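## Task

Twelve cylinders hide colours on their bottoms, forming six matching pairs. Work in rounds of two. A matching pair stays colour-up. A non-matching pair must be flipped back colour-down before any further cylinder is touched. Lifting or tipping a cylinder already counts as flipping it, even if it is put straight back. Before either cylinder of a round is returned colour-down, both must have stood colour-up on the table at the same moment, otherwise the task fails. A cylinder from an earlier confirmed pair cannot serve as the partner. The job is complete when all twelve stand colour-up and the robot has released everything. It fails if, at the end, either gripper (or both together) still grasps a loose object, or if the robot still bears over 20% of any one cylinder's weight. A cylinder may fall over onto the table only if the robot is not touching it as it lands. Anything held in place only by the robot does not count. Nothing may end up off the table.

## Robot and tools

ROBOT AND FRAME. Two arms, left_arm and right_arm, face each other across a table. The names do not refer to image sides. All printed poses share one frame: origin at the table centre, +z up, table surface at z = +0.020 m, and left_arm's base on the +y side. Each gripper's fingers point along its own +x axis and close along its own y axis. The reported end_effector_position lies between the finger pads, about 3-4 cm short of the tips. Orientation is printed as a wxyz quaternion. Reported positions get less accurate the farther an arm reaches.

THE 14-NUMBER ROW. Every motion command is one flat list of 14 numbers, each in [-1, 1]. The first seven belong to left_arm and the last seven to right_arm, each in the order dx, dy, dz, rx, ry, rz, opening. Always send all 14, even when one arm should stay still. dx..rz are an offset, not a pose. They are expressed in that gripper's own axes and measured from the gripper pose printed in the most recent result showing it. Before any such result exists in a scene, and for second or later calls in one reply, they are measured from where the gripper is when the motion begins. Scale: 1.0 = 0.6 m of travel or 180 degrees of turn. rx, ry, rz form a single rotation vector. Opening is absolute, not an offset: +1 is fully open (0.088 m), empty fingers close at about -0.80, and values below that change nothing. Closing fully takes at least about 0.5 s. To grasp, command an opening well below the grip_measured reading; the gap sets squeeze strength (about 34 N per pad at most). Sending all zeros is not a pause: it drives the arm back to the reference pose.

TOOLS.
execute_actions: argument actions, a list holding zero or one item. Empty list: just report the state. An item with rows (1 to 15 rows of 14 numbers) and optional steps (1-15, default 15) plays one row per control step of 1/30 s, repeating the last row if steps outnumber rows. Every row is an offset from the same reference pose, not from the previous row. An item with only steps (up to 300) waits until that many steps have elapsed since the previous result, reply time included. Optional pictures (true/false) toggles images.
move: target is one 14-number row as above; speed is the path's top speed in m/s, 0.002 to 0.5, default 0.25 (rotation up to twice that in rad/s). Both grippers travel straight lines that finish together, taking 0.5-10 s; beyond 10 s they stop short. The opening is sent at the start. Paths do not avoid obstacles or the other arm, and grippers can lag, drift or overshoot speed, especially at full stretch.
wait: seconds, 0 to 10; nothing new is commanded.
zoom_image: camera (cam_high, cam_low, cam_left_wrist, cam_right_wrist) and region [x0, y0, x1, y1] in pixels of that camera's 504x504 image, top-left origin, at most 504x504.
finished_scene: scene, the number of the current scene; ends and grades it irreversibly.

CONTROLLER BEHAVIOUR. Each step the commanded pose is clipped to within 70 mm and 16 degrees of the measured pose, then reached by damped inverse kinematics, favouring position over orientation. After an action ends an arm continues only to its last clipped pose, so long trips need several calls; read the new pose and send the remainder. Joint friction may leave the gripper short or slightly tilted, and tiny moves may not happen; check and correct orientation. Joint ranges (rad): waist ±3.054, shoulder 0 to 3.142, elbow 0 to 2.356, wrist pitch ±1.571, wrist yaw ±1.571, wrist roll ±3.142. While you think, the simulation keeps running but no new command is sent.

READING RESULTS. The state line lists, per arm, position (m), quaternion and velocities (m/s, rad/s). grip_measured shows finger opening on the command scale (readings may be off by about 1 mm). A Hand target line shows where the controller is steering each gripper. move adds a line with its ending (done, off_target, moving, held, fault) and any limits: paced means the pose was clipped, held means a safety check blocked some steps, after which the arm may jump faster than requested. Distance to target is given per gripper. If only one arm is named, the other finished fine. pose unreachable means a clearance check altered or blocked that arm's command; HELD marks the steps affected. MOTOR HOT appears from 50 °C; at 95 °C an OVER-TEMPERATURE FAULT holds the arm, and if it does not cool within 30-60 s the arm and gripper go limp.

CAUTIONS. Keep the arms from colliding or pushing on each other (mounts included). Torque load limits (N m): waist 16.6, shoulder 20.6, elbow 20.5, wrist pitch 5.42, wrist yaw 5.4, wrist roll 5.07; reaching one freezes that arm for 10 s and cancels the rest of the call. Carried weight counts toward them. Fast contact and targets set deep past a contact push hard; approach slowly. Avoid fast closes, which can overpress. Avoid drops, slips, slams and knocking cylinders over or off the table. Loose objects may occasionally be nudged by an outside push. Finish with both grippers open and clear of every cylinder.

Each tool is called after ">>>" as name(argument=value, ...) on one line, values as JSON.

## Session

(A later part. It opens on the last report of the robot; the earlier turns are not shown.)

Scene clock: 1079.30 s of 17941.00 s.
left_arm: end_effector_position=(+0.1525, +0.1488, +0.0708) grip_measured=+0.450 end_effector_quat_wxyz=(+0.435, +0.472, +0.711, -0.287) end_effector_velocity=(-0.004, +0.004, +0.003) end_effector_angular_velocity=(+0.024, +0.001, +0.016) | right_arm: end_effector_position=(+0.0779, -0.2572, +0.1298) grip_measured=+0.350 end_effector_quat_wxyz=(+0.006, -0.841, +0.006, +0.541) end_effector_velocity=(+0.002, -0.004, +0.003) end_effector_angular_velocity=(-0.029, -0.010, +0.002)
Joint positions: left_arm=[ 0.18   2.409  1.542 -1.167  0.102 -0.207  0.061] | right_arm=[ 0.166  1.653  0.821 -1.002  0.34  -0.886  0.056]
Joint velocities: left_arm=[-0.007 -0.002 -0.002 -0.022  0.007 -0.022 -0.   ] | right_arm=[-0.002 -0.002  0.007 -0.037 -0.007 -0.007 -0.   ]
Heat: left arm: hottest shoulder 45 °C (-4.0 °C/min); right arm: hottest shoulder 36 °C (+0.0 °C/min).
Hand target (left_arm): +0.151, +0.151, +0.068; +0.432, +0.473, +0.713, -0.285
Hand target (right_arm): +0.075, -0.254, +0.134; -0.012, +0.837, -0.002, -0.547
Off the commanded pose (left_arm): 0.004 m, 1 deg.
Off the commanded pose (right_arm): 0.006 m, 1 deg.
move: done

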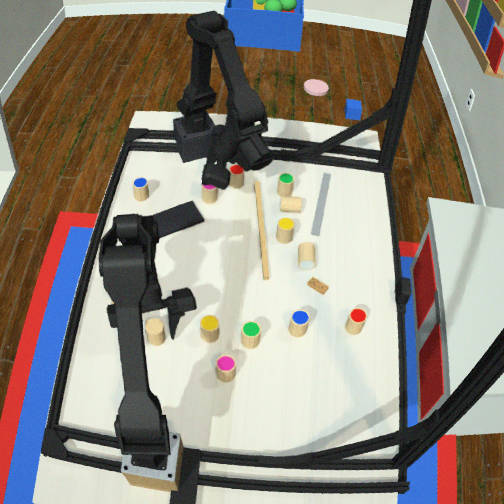

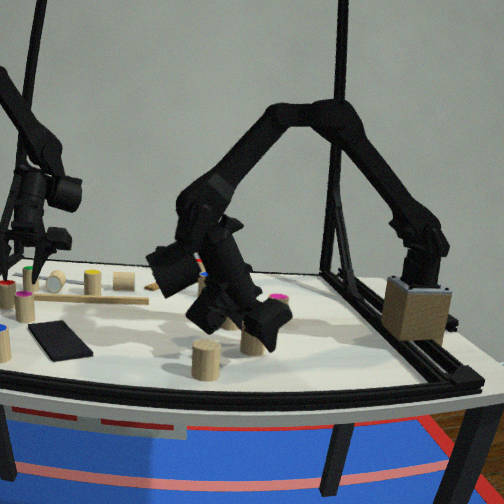

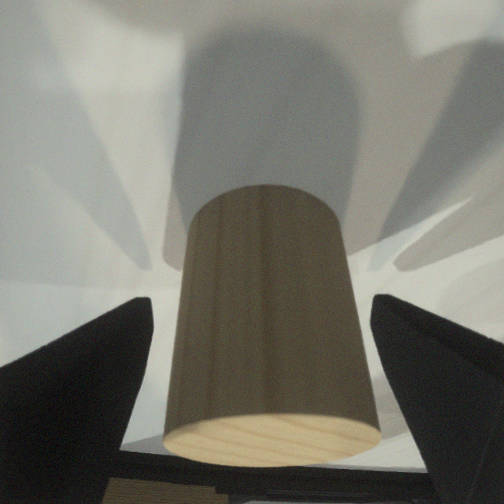

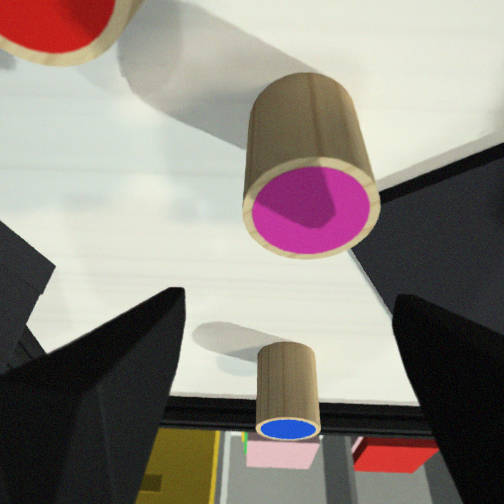

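>>> execute_actions(actions=[{"rows":[[0,0,0,0,0,0,-0.3,0,0,0,0,0,0,0.45]],"steps":8}], pictures=false)

>>> move(target=[-0.125,0,-0.066,0,0,0,-0.3,0,0,0,0,0,0,0.45], speed=0.25)

>>> move(target=[0.197,-0.463,-0.313,0,-0.497,0,-0.3,0.164,-0.428,-0.245,0.508,-0.387,-0.195,0.45], speed=0.5)

Scene clock: 1087.67 s of 17941.00 s.
left_arm: end_effector_position=(+0.1522, +0.1490, +0.0707) grip_measured=-0.001 end_effector_quat_wxyz=(+0.435, +0.472, +0.711, -0.287) end_effector_velocity=(+0.001, +0.007, +0.002) end_effector_angular_velocity=(+0.031, -0.018, -0.006) | right_arm: end_effector_position=(+0.0778, -0.2571, +0.1301) grip_measured=+0.443 end_effector_quat_wxyz=(+0.006, -0.841, +0.006, +0.542) end_effector_velocity=(+0.002, -0.004, -0.001) end_effector_angular_velocity=(-0.011, -0.001, -0.011)
Joint positions: left_arm=[ 0.179  2.41   1.541 -1.167  0.103 -0.207  0.039] | right_arm=[ 0.166  1.652  0.822 -1.003  0.34  -0.885  0.061]
Joint velocities: left_arm=[-0.002 -0.002 -0.007 -0.022 -0.022 -0.007  0.   ] | right_arm=[-0.002 -0.002 -0.007 -0.007 -0.007  0.007  0.003]
Heat: left arm: hottest shoulder 46 °C (-1.0 °C/min); right arm: hottest shoulder 36 °C (-1.0 °C/min).
Hand target (left_arm): +0.152, +0.149, +0.071; +0.435, +0.472, +0.711, -0.287
Hand target (right_arm): +0.078, -0.257, +0.130; -0.006, +0.841, -0.006, -0.541
Off the commanded pose (left_arm): 0.000 m, 0 deg.
Off the commanded pose (right_arm): 0.000 m, 0 deg.
Steps of this call (steps 1 to 90: nothing new was sent; then 5.10 s passed at rest; steps 91 to 98: all 8 steps of this action). Readings (end_effector_position):
91: left_arm (+0.1523, +0.1489, +0.0706) | right_arm (+0.0778, -0.2571, +0.1301)
92: left_arm (+0.1523, +0.1489, +0.0706) | right_arm (+0.0778, -0.2571, +0.1301)
94: left_arm (+0.1523, +0.1489, +0.0706) | right_arm (+0.0778, -0.2571, +0.1301)
98: the state above

Scene clock: 1088.77 s of 17941.00 s.
left_arm: end_effector_position=(+0.1516, +0.1526, +0.1508) grip_measured=-0.001 end_effector_quat_wxyz=(+0.430, +0.475, +0.714, -0.282) end_effector_velocity=(+0.003, -0.005, +0.002) end_effector_angular_velocity=(-0.019, -0.013, +0.006) | right_arm: end_effector_position=(+0.0778, -0.2571, +0.1301) grip_measured=+0.450 end_effector_quat_wxyz=(+0.006, -0.841, +0.006, +0.542) end_effector_velocity=(+0.002, -0.007, -0.001) end_effector_angular_velocity=(-0.037, +0.002, -0.001)
Joint positions: left_arm=[ 0.179  2.257  1.62  -1.414  0.103 -0.207  0.039] | right_arm=[ 0.166  1.652  0.822 -1.003  0.34  -0.885  0.061]
Joint velocities: left_arm=[ 0.002 -0.002  0.012  0.007 -0.007 -0.007 -0.   ] | right_arm=[-0.002 -0.002 -0.007 -0.022 -0.022 -0.007 -0.   ]
Heat: left arm: hottest shoulder 46 °C (-1.0 °C/min); right arm: hottest shoulder 36 °C (-1.0 °C/min).
Hand target (left_arm): +0.152, +0.150, +0.156; +0.435, +0.472, +0.711, -0.287
Hand target (right_arm): +0.078, -0.257, +0.130; -0.006, +0.841, -0.006, -0.542
Off the commanded pose (left_arm): 0.005 m, 1 deg.
Off the commanded pose (right_arm): 0.000 m, 0 deg.
move: done

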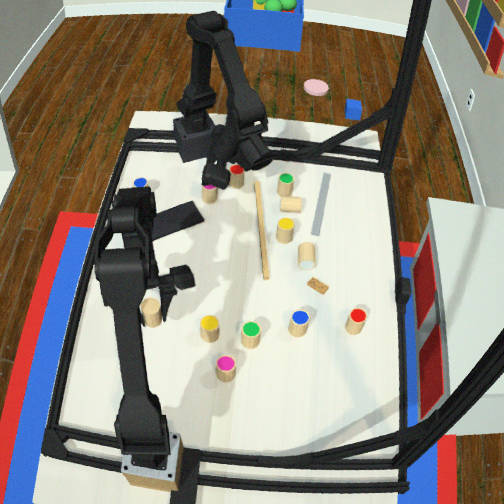

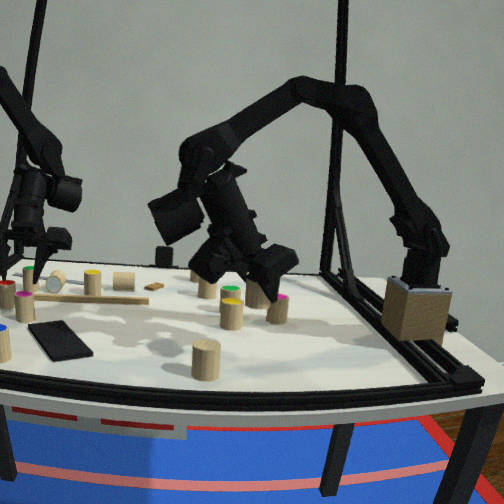

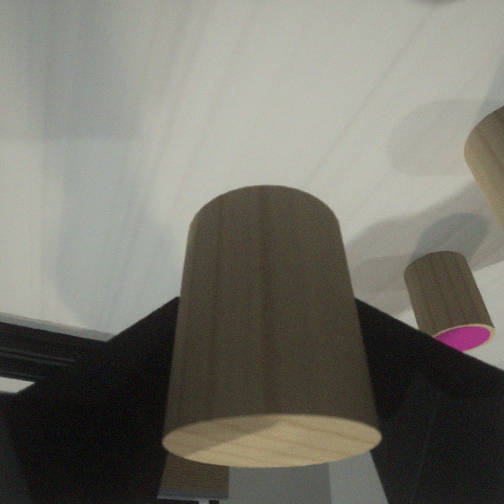

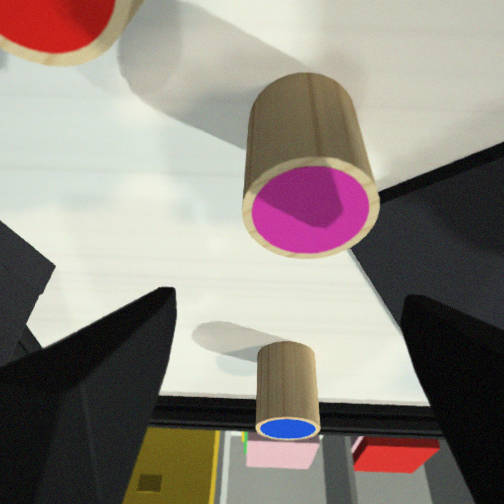

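Scene clock: 1091.50 s of 17941.00 s.
left_arm: end_effector_position=(-0.1908, +0.2519, +0.1350) grip_measured=-0.002 end_effector_quat_wxyz=(+0.805, +0.141, +0.215, -0.534) end_effector_velocity=(+0.001, +0.000, +0.001) end_effector_angular_velocity=(-0.011, -0.003, +0.014) | right_arm: end_effector_position=(+0.2545, -0.0027, +0.1093) grip_measured=+0.450 end_effector_quat_wxyz=(+0.693, -0.146, +0.137, +0.693) end_effector_velocity=(-0.000, -0.001, -0.002) end_effector_angular_velocity=(-0.001, +0.010, +0.001)
Joint positions: left_arm=[-1.292  2.269  1.326 -0.848 -1.036 -1.828  0.039] | right_arm=[-0.78   2.154  0.727  1.004 -0.294 -0.144  0.061]
Joint velocities: left_arm=[-0.002  0.012  0.017 -0.037 -0.007 -0.037 -0.   ] | right_arm=[-0.002  0.007 -0.002  0.007 -0.007  0.007 -0.   ]
Heat: left arm: hottest shoulder 46 °C (+0.0 °C/min); right arm: hottest shoulder 35 °C (-2.0 °C/min).
Hand target (left_arm): -0.193, +0.251, +0.135; +0.805, +0.139, +0.213, -0.535
Hand target (right_arm): +0.256, -0.001, +0.106; +0.694, -0.147, +0.140, +0.691
Off the commanded pose (left_arm): 0.004 m, 1 deg.
Off the commanded pose (right_arm): 0.008 m, 1 deg.
move: done

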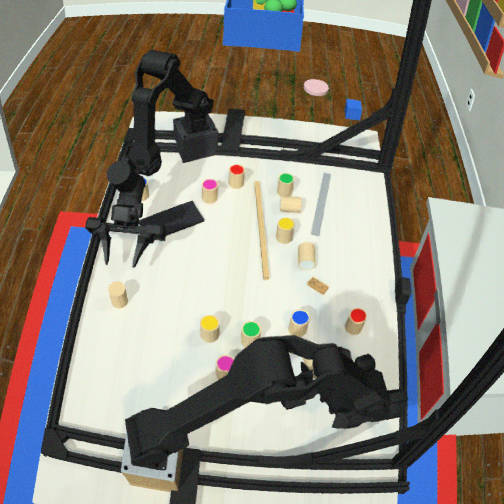

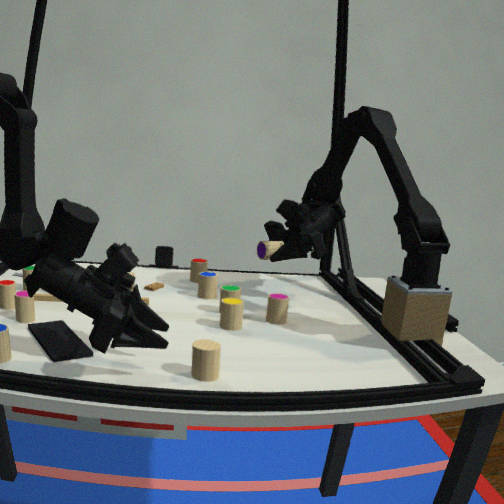

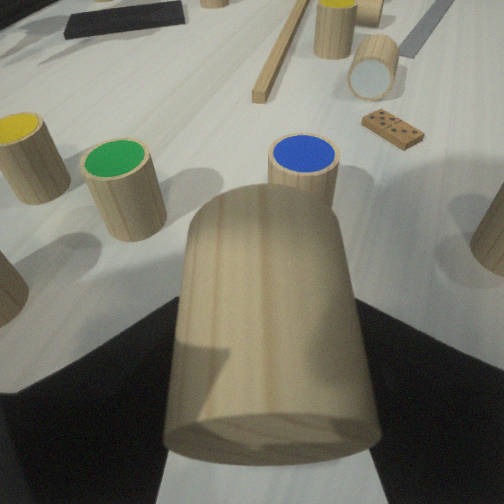

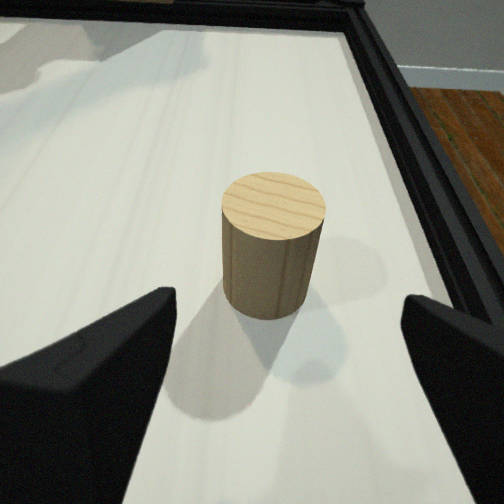

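>>> move(target=[0.064,0,-0.094,0,-0.012,0,-0.3,0.14,0.004,-0.025,0.004,0.003,0,0.45], speed=0.15)

>>> move(target=[0.017,0,-0.033,0,0,0,-0.3,0,0,0,0,0,0,0.45], speed=0.04)

>>> execute_actions(actions=[{"rows":[[0,0,0,0,0,0,0.45,0,0,0,0,0,0,0.45]],"steps":6}], pictures=false)

Scene clock: 1100.70 s of 17941.00 s.
left_arm: end_effector_position=(-0.1885, +0.2483, +0.0675) grip_measured=-0.003 end_effector_quat_wxyz=(+0.808, +0.133, +0.201, -0.537) end_effector_velocity=(-0.001, +0.000, +0.001) end_effector_angular_velocity=(-0.011, +0.011, -0.001) | right_arm: end_effector_position=(+0.2519, +0.0685, +0.0701) grip_measured=+0.450 end_effector_quat_wxyz=(+0.692, -0.142, +0.138, +0.694) end_effector_velocity=(-0.000, -0.002, -0.005) end_effector_angular_velocity=(-0.020, +0.002, +0.007)
Joint positions: left_arm=[-1.288  2.464  1.319 -0.654 -1.069 -1.831  0.039] | right_arm=[-0.717  2.423  1.056  0.954 -0.24  -0.109  0.061]
Joint velocities: left_arm=[-0.002 -0.002 -0.002  0.007 -0.007 -0.007 -0.   ] | right_arm=[-0.002  0.002  0.002 -0.022 -0.007 -0.007 -0.   ]
Heat: left arm: hottest shoulder 46 °C (+1.0 °C/min); right arm: hottest shoulder 36 °C (-2.0 °C/min).
Hand target (left_arm): -0.188, +0.247, +0.067; +0.809, +0.131, +0.200, -0.537
Hand target (right_arm): +0.253, +0.068, +0.062; +0.693, -0.145, +0.145, +0.691
Off the commanded pose (left_arm): 0.002 m, 0 deg.
Off the commanded pose (right_arm): 0.008 m, 1 deg.
move: done

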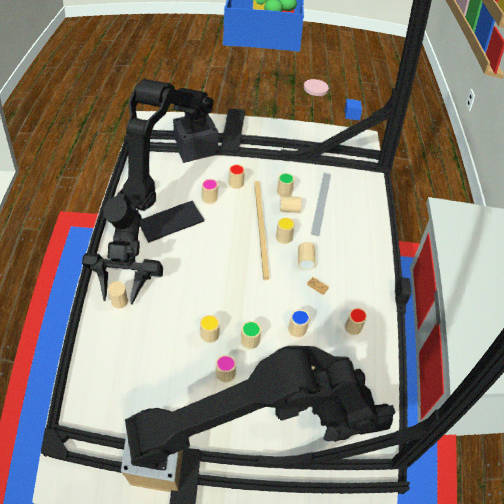

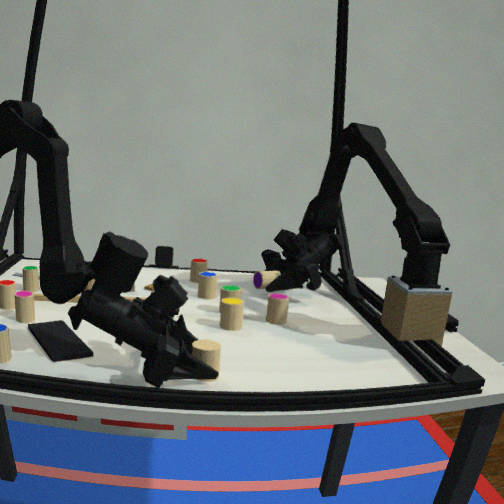

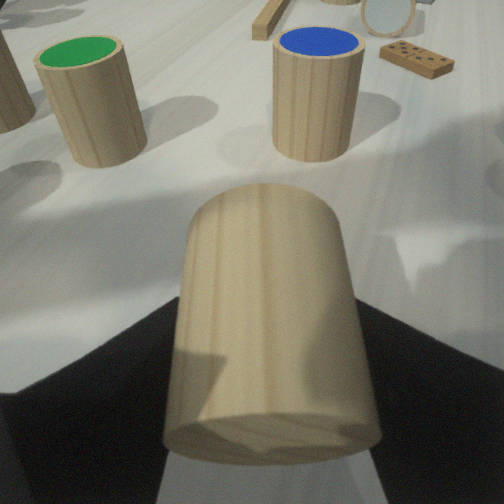

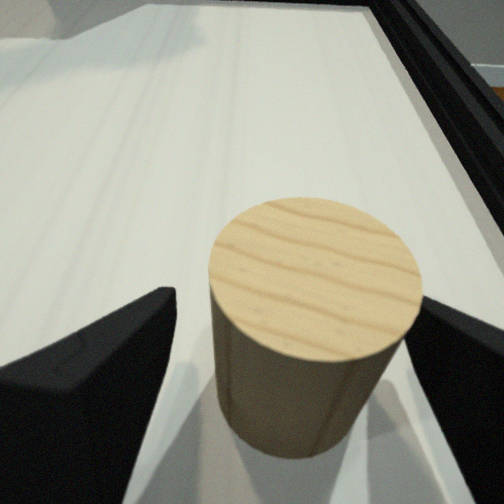

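Scene clock: 1101.50 s of 17941.00 s.
left_arm: end_effector_position=(-0.1869, +0.2487, +0.0509) grip_measured=-0.003 end_effector_quat_wxyz=(+0.809, +0.131, +0.198, -0.538) end_effector_velocity=(+0.003, +0.001, +0.002) end_effector_angular_velocity=(+0.002, -0.029, -0.008) | right_arm: end_effector_position=(+0.2519, +0.0686, +0.0702) grip_measured=+0.450 end_effector_quat_wxyz=(+0.692, -0.142, +0.138, +0.694) end_effector_velocity=(-0.002, -0.000, +0.002) end_effector_angular_velocity=(-0.000, -0.011, +0.026)
Joint positions: left_arm=[-1.289  2.515  1.322 -0.611 -1.078 -1.834  0.039] | right_arm=[-0.717  2.423  1.057  0.954 -0.24  -0.109  0.061]
Joint velocities: left_arm=[-0.002 -0.002 -0.002 -0.022 -0.007  0.007  0.   ] | right_arm=[-0.002 -0.007 -0.002 -0.007 -0.022 -0.022  0.   ]
Heat: left arm: hottest shoulder 46 °C (+1.0 °C/min); right arm: hottest shoulder 36 °C (-2.0 °C/min).
Hand target (left_arm): -0.189, +0.249, +0.045; +0.808, +0.133, +0.201, -0.537
Hand target (right_arm): +0.252, +0.069, +0.070; +0.692, -0.142, +0.138, +0.694
Off the commanded pose (left_arm): 0.006 m, 1 deg.
Off the commanded pose (right_arm): 0.000 m, 0 deg.
move: done

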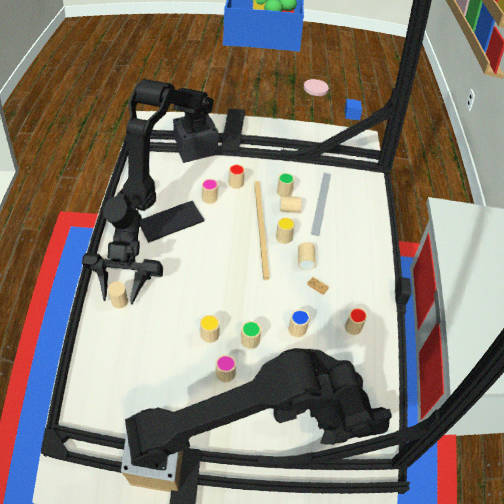

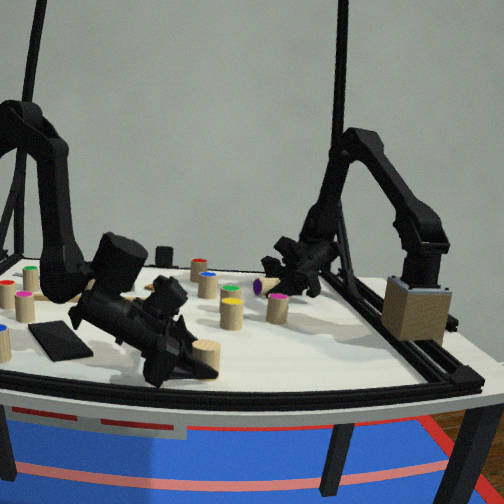

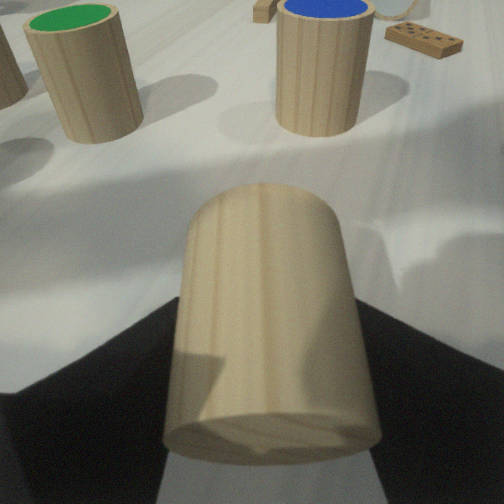

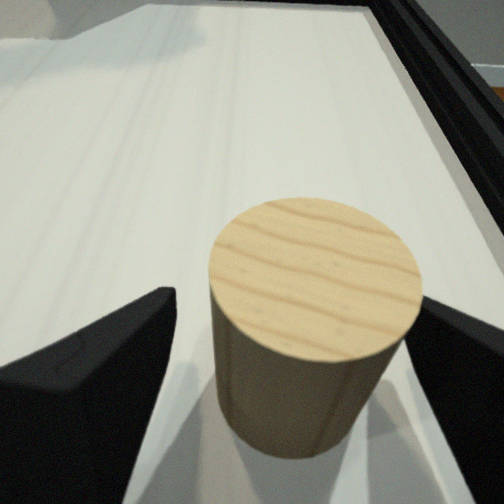

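Scene clock: 1101.70 s of 17941.00 s.
left_arm: end_effector_position=(-0.1866, +0.2486, +0.0518) grip_measured=+0.369 end_effector_quat_wxyz=(+0.809, +0.130, +0.195, -0.539) end_effector_velocity=(-0.006, +0.005, -0.011) end_effector_angular_velocity=(+0.072, +0.043, +0.006) | right_arm: end_effector_position=(+0.2519, +0.0686, +0.0702) grip_measured=+0.450 end_effector_quat_wxyz=(+0.692, -0.142, +0.138, +0.694) end_effector_velocity=(-0.002, +0.000, +0.002) end_effector_angular_velocity=(+0.008, -0.019, +0.018)
Joint positions: left_arm=[-1.29   2.515  1.322 -0.614 -1.084 -1.837  0.057] | right_arm=[-0.717  2.423  1.057  0.954 -0.24  -0.109  0.061]
Joint velocities: left_arm=[-0.002 -0.002  0.002  0.037  0.081  0.022  0.075] | right_arm=[ 0.002 -0.002 -0.002  0.007 -0.007 -0.022  0.   ]
Heat: left arm: hottest shoulder 46 °C (+1.0 °C/min); right arm: hottest shoulder 36 °C (-2.0 °C/min).
Hand target (left_arm): -0.187, +0.249, +0.051; +0.809, +0.131, +0.197, -0.538
Hand target (right_arm): +0.252, +0.069, +0.070; +0.692, -0.142, +0.138, +0.694
Off the commanded pose (left_arm): 0.001 m, 0 deg.
Off the commanded pose (right_arm): 0.000 m, 0 deg.
Steps of this call (steps 1 to 6: all 6 steps of this action). Readings (end_effector_position):
1: left_arm (-0.1869, +0.2486, +0.0510) | right_arm (+0.2519, +0.0686, +0.0702)
2: left_arm (-0.1869, +0.2485, +0.0512) | right_arm (+0.2519, +0.0686, +0.0702)
4: left_arm (-0.1865, +0.2486, +0.0515) | right_arm (+0.2519, +0.0686, +0.0702)
6: the state above

>>> move(target=[-0.016,0,0.032,0,0,0,0.45,0.003,0,-0.017,0,0.004,0,0.45], speed=0.12)

>>> execute_actions(actions=[{"rows":[[0,0,0,0,0,0,0.45,0,0,0,0,0,0,-0.3]],"steps":8}], pictures=false)

>>> move(target=[0.039,-0.002,0.014,0,0.508,0,0.45,-0.09,0,0.07,0,0,0,-0.3], speed=0.5)

>>> execute_actions(actions=[{"rows":[[0,0,0,0,0,0,-0.3,0,0,0,0,0,0,-0.3]],"steps":8}], pictures=false)

>>> move(target=[-0.05,0,-0.026,0,0,0,-0.3,0,0,0,0,0,0,-0.3], speed=0.2)

Scene clock: 1110.00 s of 17941.00 s.
left_arm: end_effector_position=(-0.1869, +0.2486, +0.0693) grip_measured=+0.450 end_effector_quat_wxyz=(+0.809, +0.132, +0.194, -0.539) end_effector_velocity=(+0.006, +0.001, +0.003) end_effector_angular_velocity=(-0.020, -0.018, +0.002) | right_arm: end_effector_position=(+0.2520, +0.0689, +0.0702) grip_measured=+0.450 end_effector_quat_wxyz=(+0.693, -0.142, +0.135, +0.694) end_effector_velocity=(+0.002, -0.002, -0.001) end_effector_angular_velocity=(-0.006, +0.011, -0.003)
Joint positions: left_arm=[-1.29   2.464  1.316 -0.663 -1.083 -1.837  0.061] | right_arm=[-0.717  2.427  1.057  0.964 -0.24  -0.112  0.061]
Joint velocities: left_arm=[-0.002 -0.002 -0.012 -0.022 -0.022 -0.022  0.   ] | right_arm=[-0.007 -0.002 -0.002 -0.007 -0.007  0.007 -0.   ]
Heat: left arm: hottest shoulder 47 °C (+3.0 °C/min); right arm: hottest shoulder 37 °C (-1.0 °C/min).
Hand target (left_arm): -0.187, +0.248, +0.073; +0.809, +0.130, +0.195, -0.539
Hand target (right_arm): +0.252, +0.066, +0.060; +0.691, -0.147, +0.143, +0.693
Off the commanded pose (left_arm): 0.004 m, 0 deg.
Off the commanded pose (right_arm): 0.010 m, 1 deg.
After step 90, 4.53 s passed at rest.
move: off_target (right_arm)

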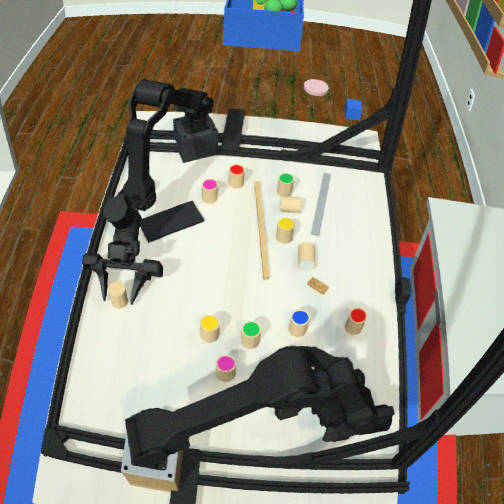

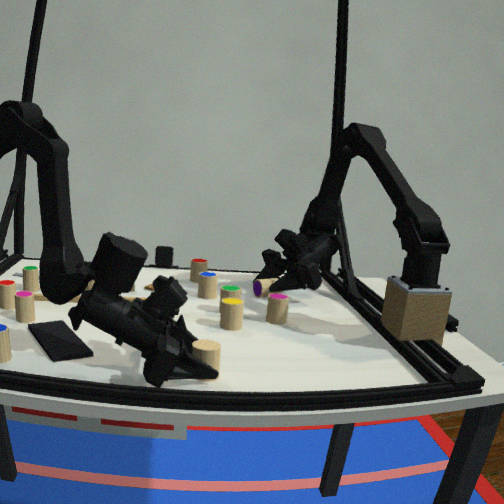

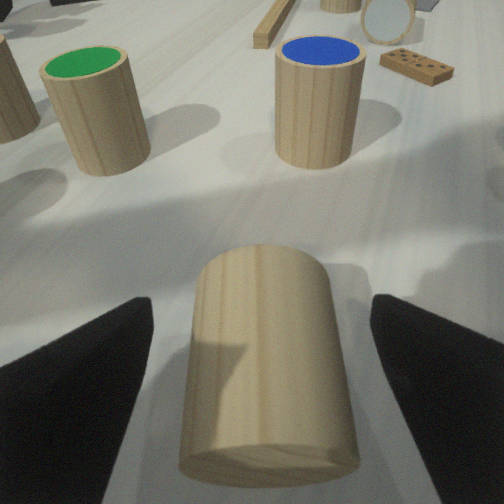

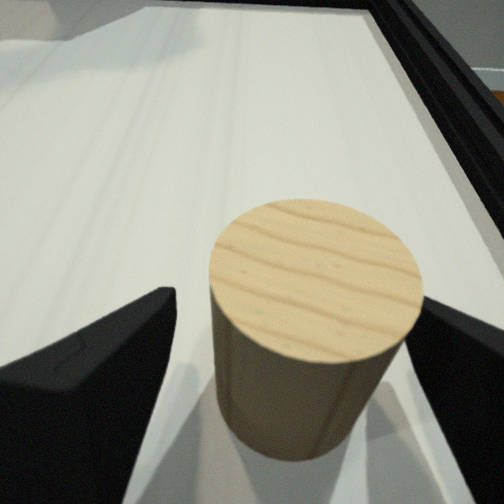

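Scene clock: 1110.27 s of 17941.00 s.
left_arm: end_effector_position=(-0.1869, +0.2486, +0.0693) grip_measured=+0.450 end_effector_quat_wxyz=(+0.809, +0.132, +0.194, -0.539) end_effector_velocity=(-0.003, -0.002, +0.004) end_effector_angular_velocity=(-0.026, +0.012, -0.004) | right_arm: end_effector_position=(+0.2520, +0.0690, +0.0704) grip_measured=+0.000 end_effector_quat_wxyz=(+0.693, -0.142, +0.134, +0.694) end_effector_velocity=(-0.002, -0.001, -0.001) end_effector_angular_velocity=(-0.005, +0.017, +0.015)
Joint positions: left_arm=[-1.29   2.464  1.316 -0.663 -1.083 -1.837  0.061] | right_arm=[-0.717  2.427  1.057  0.965 -0.24  -0.112  0.039]
Joint velocities: left_arm=[-0.002 -0.002  0.002  0.007 -0.022 -0.007 -0.   ] | right_arm=[-0.002 -0.002 -0.002 -0.007 -0.022  0.007 -0.   ]
Heat: left arm: hottest shoulder 47 °C (+3.0 °C/min); right arm: hottest shoulder 37 °C (-1.0 °C/min).
Hand target (left_arm): -0.187, +0.249, +0.069; +0.809, +0.132, +0.194, -0.539
Hand target (right_arm): +0.252, +0.069, +0.070; +0.693, -0.142, +0.135, +0.694
Off the commanded pose (left_arm): 0.000 m, 0 deg.
Off the commanded pose (right_arm): 0.000 m, 0 deg.
Steps of this call (steps 1 to 8: all 8 steps of this action). Readings (end_effector_position):
1: left_arm (-0.1869, +0.2486, +0.0693) | right_arm (+0.2520, +0.0689, +0.0702)
2: left_arm (-0.1869, +0.2486, +0.0693) | right_arm (+0.2520, +0.0689, +0.0702)
4: left_arm (-0.1869, +0.2486, +0.0693) | right_arm (+0.2520, +0.0689, +0.0702)
8: the state above

Scene clock: 1112.67 s of 17941.00 s.
left_arm: end_effector_position=(-0.1766, +0.2246, +0.0681) grip_measured=+0.450 end_effector_quat_wxyz=(+0.432, +0.476, +0.712, -0.283) end_effector_velocity=(+0.004, +0.007, +0.000) end_effector_angular_velocity=(+0.035, -0.018, -0.007) | right_arm: end_effector_position=(+0.2503, +0.0359, +0.1219) grip_measured=+0.000 end_effector_quat_wxyz=(+0.692, -0.145, +0.141, +0.693) end_effector_velocity=(+0.002, -0.002, -0.000) end_effector_angular_velocity=(-0.008, -0.008, -0.006)
Joint positions: left_arm=[-0.694  2.414  1.559 -0.957  0.425 -1.05   0.061] | right_arm=[-0.736  2.172  0.887  0.863 -0.256 -0.119  0.039]
Joint velocities: left_arm=[-0.002  0.007  0.002 -0.037  0.007  0.007 -0.   ] | right_arm=[-0.002 -0.007 -0.007 -0.007  0.007 -0.007 -0.   ]
Heat: left arm: hottest shoulder 47 °C (+3.0 °C/min); right arm: hottest shoulder 38 °C (+0.0 °C/min).
Hand target (left_arm): -0.178, +0.224, +0.067; +0.430, +0.477, +0.713, -0.282
Hand target (right_arm): +0.251, +0.035, +0.130; +0.693, -0.142, +0.134, +0.694
Off the commanded pose (left_arm): 0.003 m, 1 deg.
Off the commanded pose (right_arm): 0.008 m, 1 deg.
move: done

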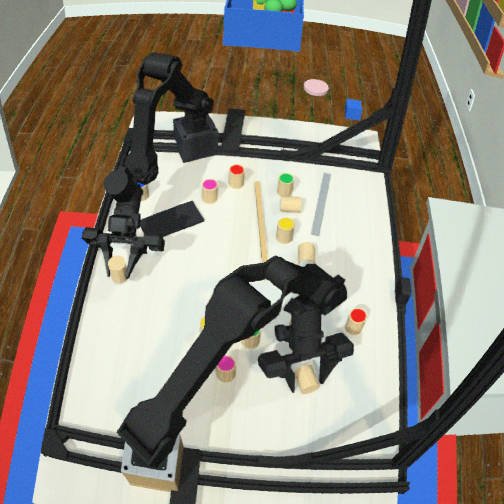

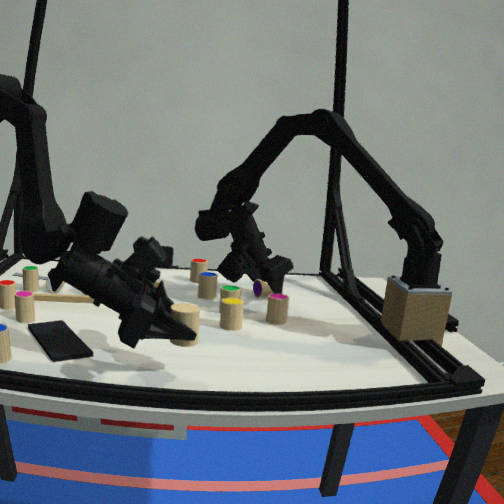

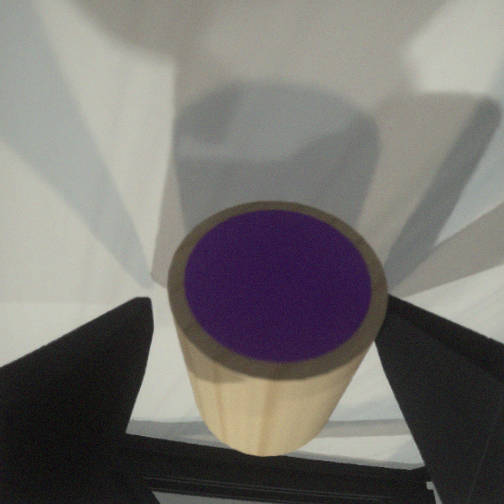

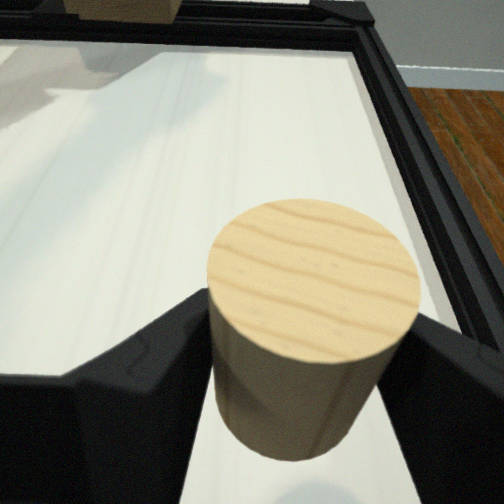

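Scene clock: 1112.93 s of 17941.00 s.
left_arm: end_effector_position=(-0.1765, +0.2247, +0.0680) grip_measured=+0.011 end_effector_quat_wxyz=(+0.432, +0.476, +0.712, -0.283) end_effector_velocity=(+0.001, -0.002, -0.001) end_effector_angular_velocity=(-0.016, -0.021, +0.012) | right_arm: end_effector_position=(+0.2503, +0.0358, +0.1218) grip_measured=+0.000 end_effector_quat_wxyz=(+0.692, -0.145, +0.141, +0.693) end_effector_velocity=(+0.002, -0.001, -0.001) end_effector_angular_velocity=(-0.008, -0.021, -0.000)
Joint positions: left_arm=[-0.694  2.414  1.559 -0.958  0.426 -1.049  0.04 ] | right_arm=[-0.736  2.172  0.887  0.863 -0.256 -0.119  0.039]
Joint velocities: left_arm=[-0.002 -0.002 -0.002  0.007 -0.022 -0.022  0.   ] | right_arm=[-0.002 -0.002 -0.002 -0.007  0.007 -0.022 -0.   ]
Heat: left arm: hottest shoulder 47 °C (+3.0 °C/min); right arm: hottest shoulder 38 °C (+0.0 °C/min).
Hand target (left_arm): -0.176, +0.225, +0.068; +0.432, +0.476, +0.712, -0.283
Hand target (right_arm): +0.250, +0.036, +0.122; +0.692, -0.145, +0.141, +0.693
Off the commanded pose (left_arm): 0.000 m, 0 deg.
Off the commanded pose (right_arm): 0.000 m, 0 deg.
Steps of this call (steps 1 to 8: all 8 steps of this action). Readings (end_effector_position):
1: left_arm (-0.1765, +0.2247, +0.0680) | right_arm (+0.2503, +0.0359, +0.1219)
2: left_arm (-0.1765, +0.2247, +0.0680) | right_arm (+0.2503, +0.0359, +0.1219)
4: left_arm (-0.1765, +0.2247, +0.0680) | right_arm (+0.2503, +0.0358, +0.1218)
8: the state above

Scene clock: 1113.97 s of 17941.00 s.
left_arm: end_effector_position=(-0.1740, +0.2277, +0.0954) grip_measured=+0.011 end_effector_quat_wxyz=(+0.433, +0.481, +0.711, -0.275) end_effector_velocity=(+0.003, +0.003, -0.000) end_effector_angular_velocity=(+0.006, -0.017, +0.002) | right_arm: end_effector_position=(+0.2503, +0.0358, +0.1218) grip_measured=+0.000 end_effector_quat_wxyz=(+0.692, -0.145, +0.141, +0.693) end_effector_velocity=(-0.001, -0.003, -0.003) end_effector_angular_velocity=(-0.011, -0.000, +0.007)
Joint positions: left_arm=[-0.694  2.358  1.576 -1.05   0.426 -1.049  0.04 ] | right_arm=[-0.736  2.172  0.887  0.863 -0.256 -0.119  0.039]
Joint velocities: left_arm=[-0.002 -0.002 -0.007 -0.007 -0.007 -0.007  0.   ] | right_arm=[-0.002 -0.002 -0.007 -0.007 -0.007 -0.007 -0.   ]
Heat: left arm: hottest shoulder 47 °C (+3.0 °C/min); right arm: hottest shoulder 38 °C (+0.0 °C/min).
Hand target (left_arm): -0.177, +0.224, +0.102; +0.432, +0.476, +0.712, -0.283
Hand target (right_arm): +0.250, +0.036, +0.122; +0.692, -0.145, +0.141, +0.693
Off the commanded pose (left_arm): 0.008 m, 1 deg.
Off the commanded pose (right_arm): 0.000 m, 0 deg.
move: done

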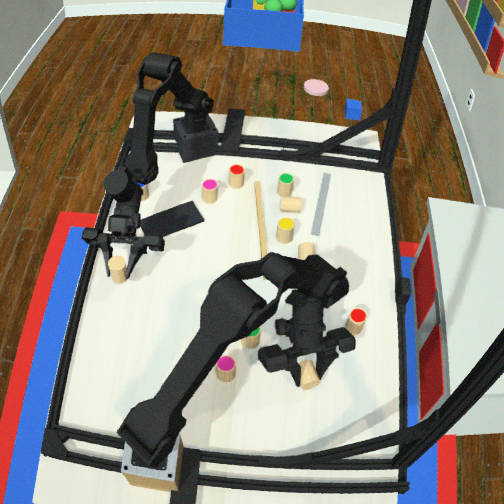

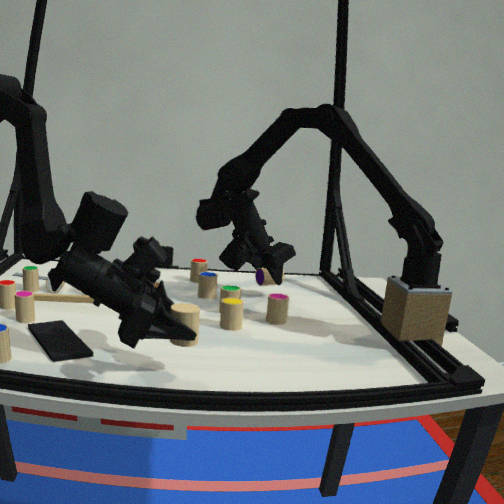

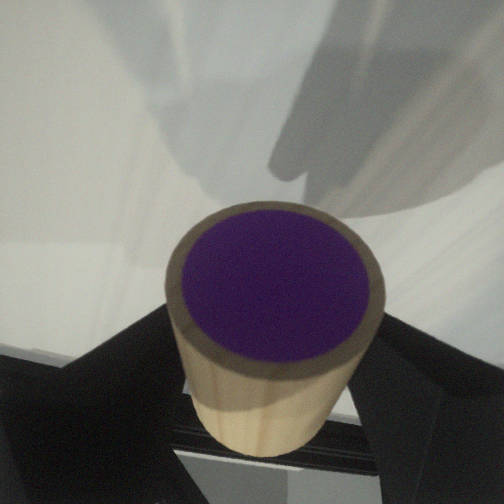

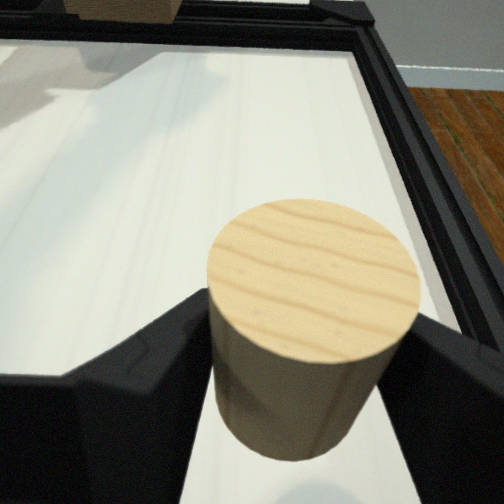

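>>> move(target=[0.034,0,0.018,-0.004,-0.502,-0.004,-0.3,-0.18,0.342,-0.14,-0.506,0.385,0.198,-0.3], speed=0.5)

Scene clock: 1121.83 s of 17941.00 s.
left_arm: end_effector_position=(-0.1725, +0.2297, +0.0721) grip_measured=+0.011 end_effector_quat_wxyz=(+0.809, +0.140, +0.205, -0.532) end_effector_velocity=(+0.005, -0.000, +0.003) end_effector_angular_velocity=(-0.023, -0.045, -0.004) | right_arm: end_effector_position=(+0.0447, -0.0978, +0.0879) grip_measured=+0.000 end_effector_quat_wxyz=(+0.008, -0.834, +0.004, +0.551) end_effector_velocity=(+0.000, -0.006, +0.002) end_effector_angular_velocity=(-0.042, +0.008, +0.014)
Joint positions: left_arm=[-1.222  2.407  1.237 -0.528 -1.065 -1.706  0.04 ] | right_arm=[-0.012  2.221  1.453 -0.982  0.363 -1.076  0.039]
Joint velocities: left_arm=[-0.002  0.007  0.002 -0.037 -0.037 -0.007 -0.   ] | right_arm=[-0.002 -0.002  0.007 -0.037 -0.022 -0.022 -0.   ]
Heat: left arm: hottest shoulder 48 °C (+4.1 °C/min); right arm: hottest shoulder 39 °C (+1.0 °C/min).
Hand target (left_arm): -0.174, +0.230, +0.072; +0.809, +0.138, +0.202, -0.534
Hand target (right_arm): +0.044, -0.097, +0.085; -0.004, +0.836, -0.004, -0.548
Off the commanded pose (left_arm): 0.002 m, 1 deg.
Off the commanded pose (right_arm): 0.002 m, 1 deg.
move: done

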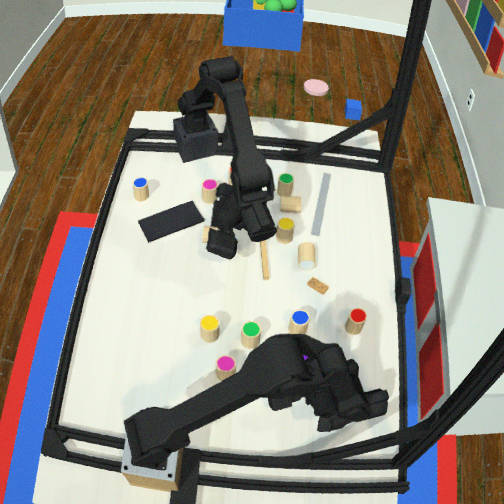

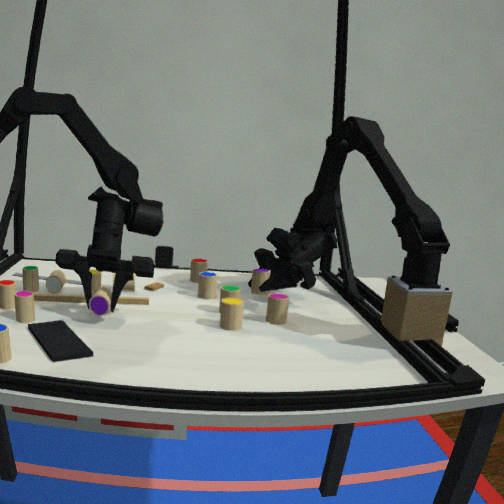

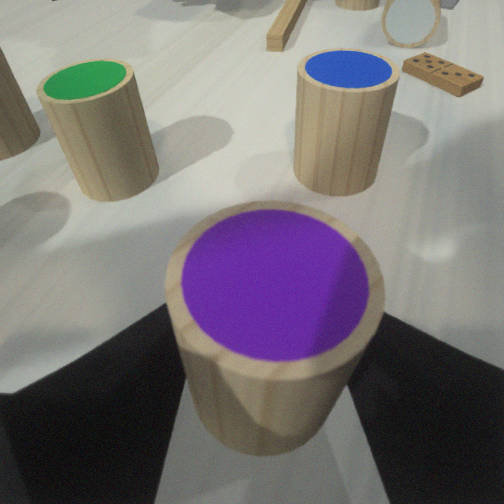

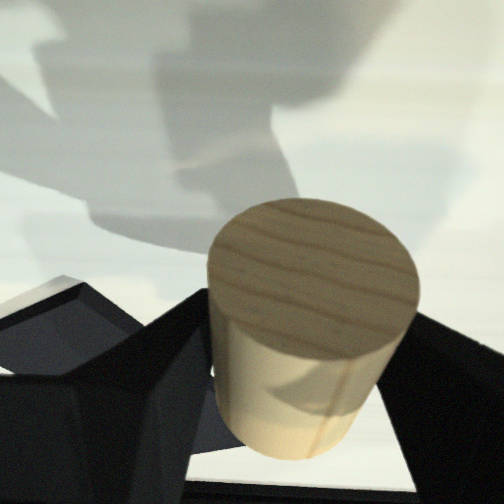

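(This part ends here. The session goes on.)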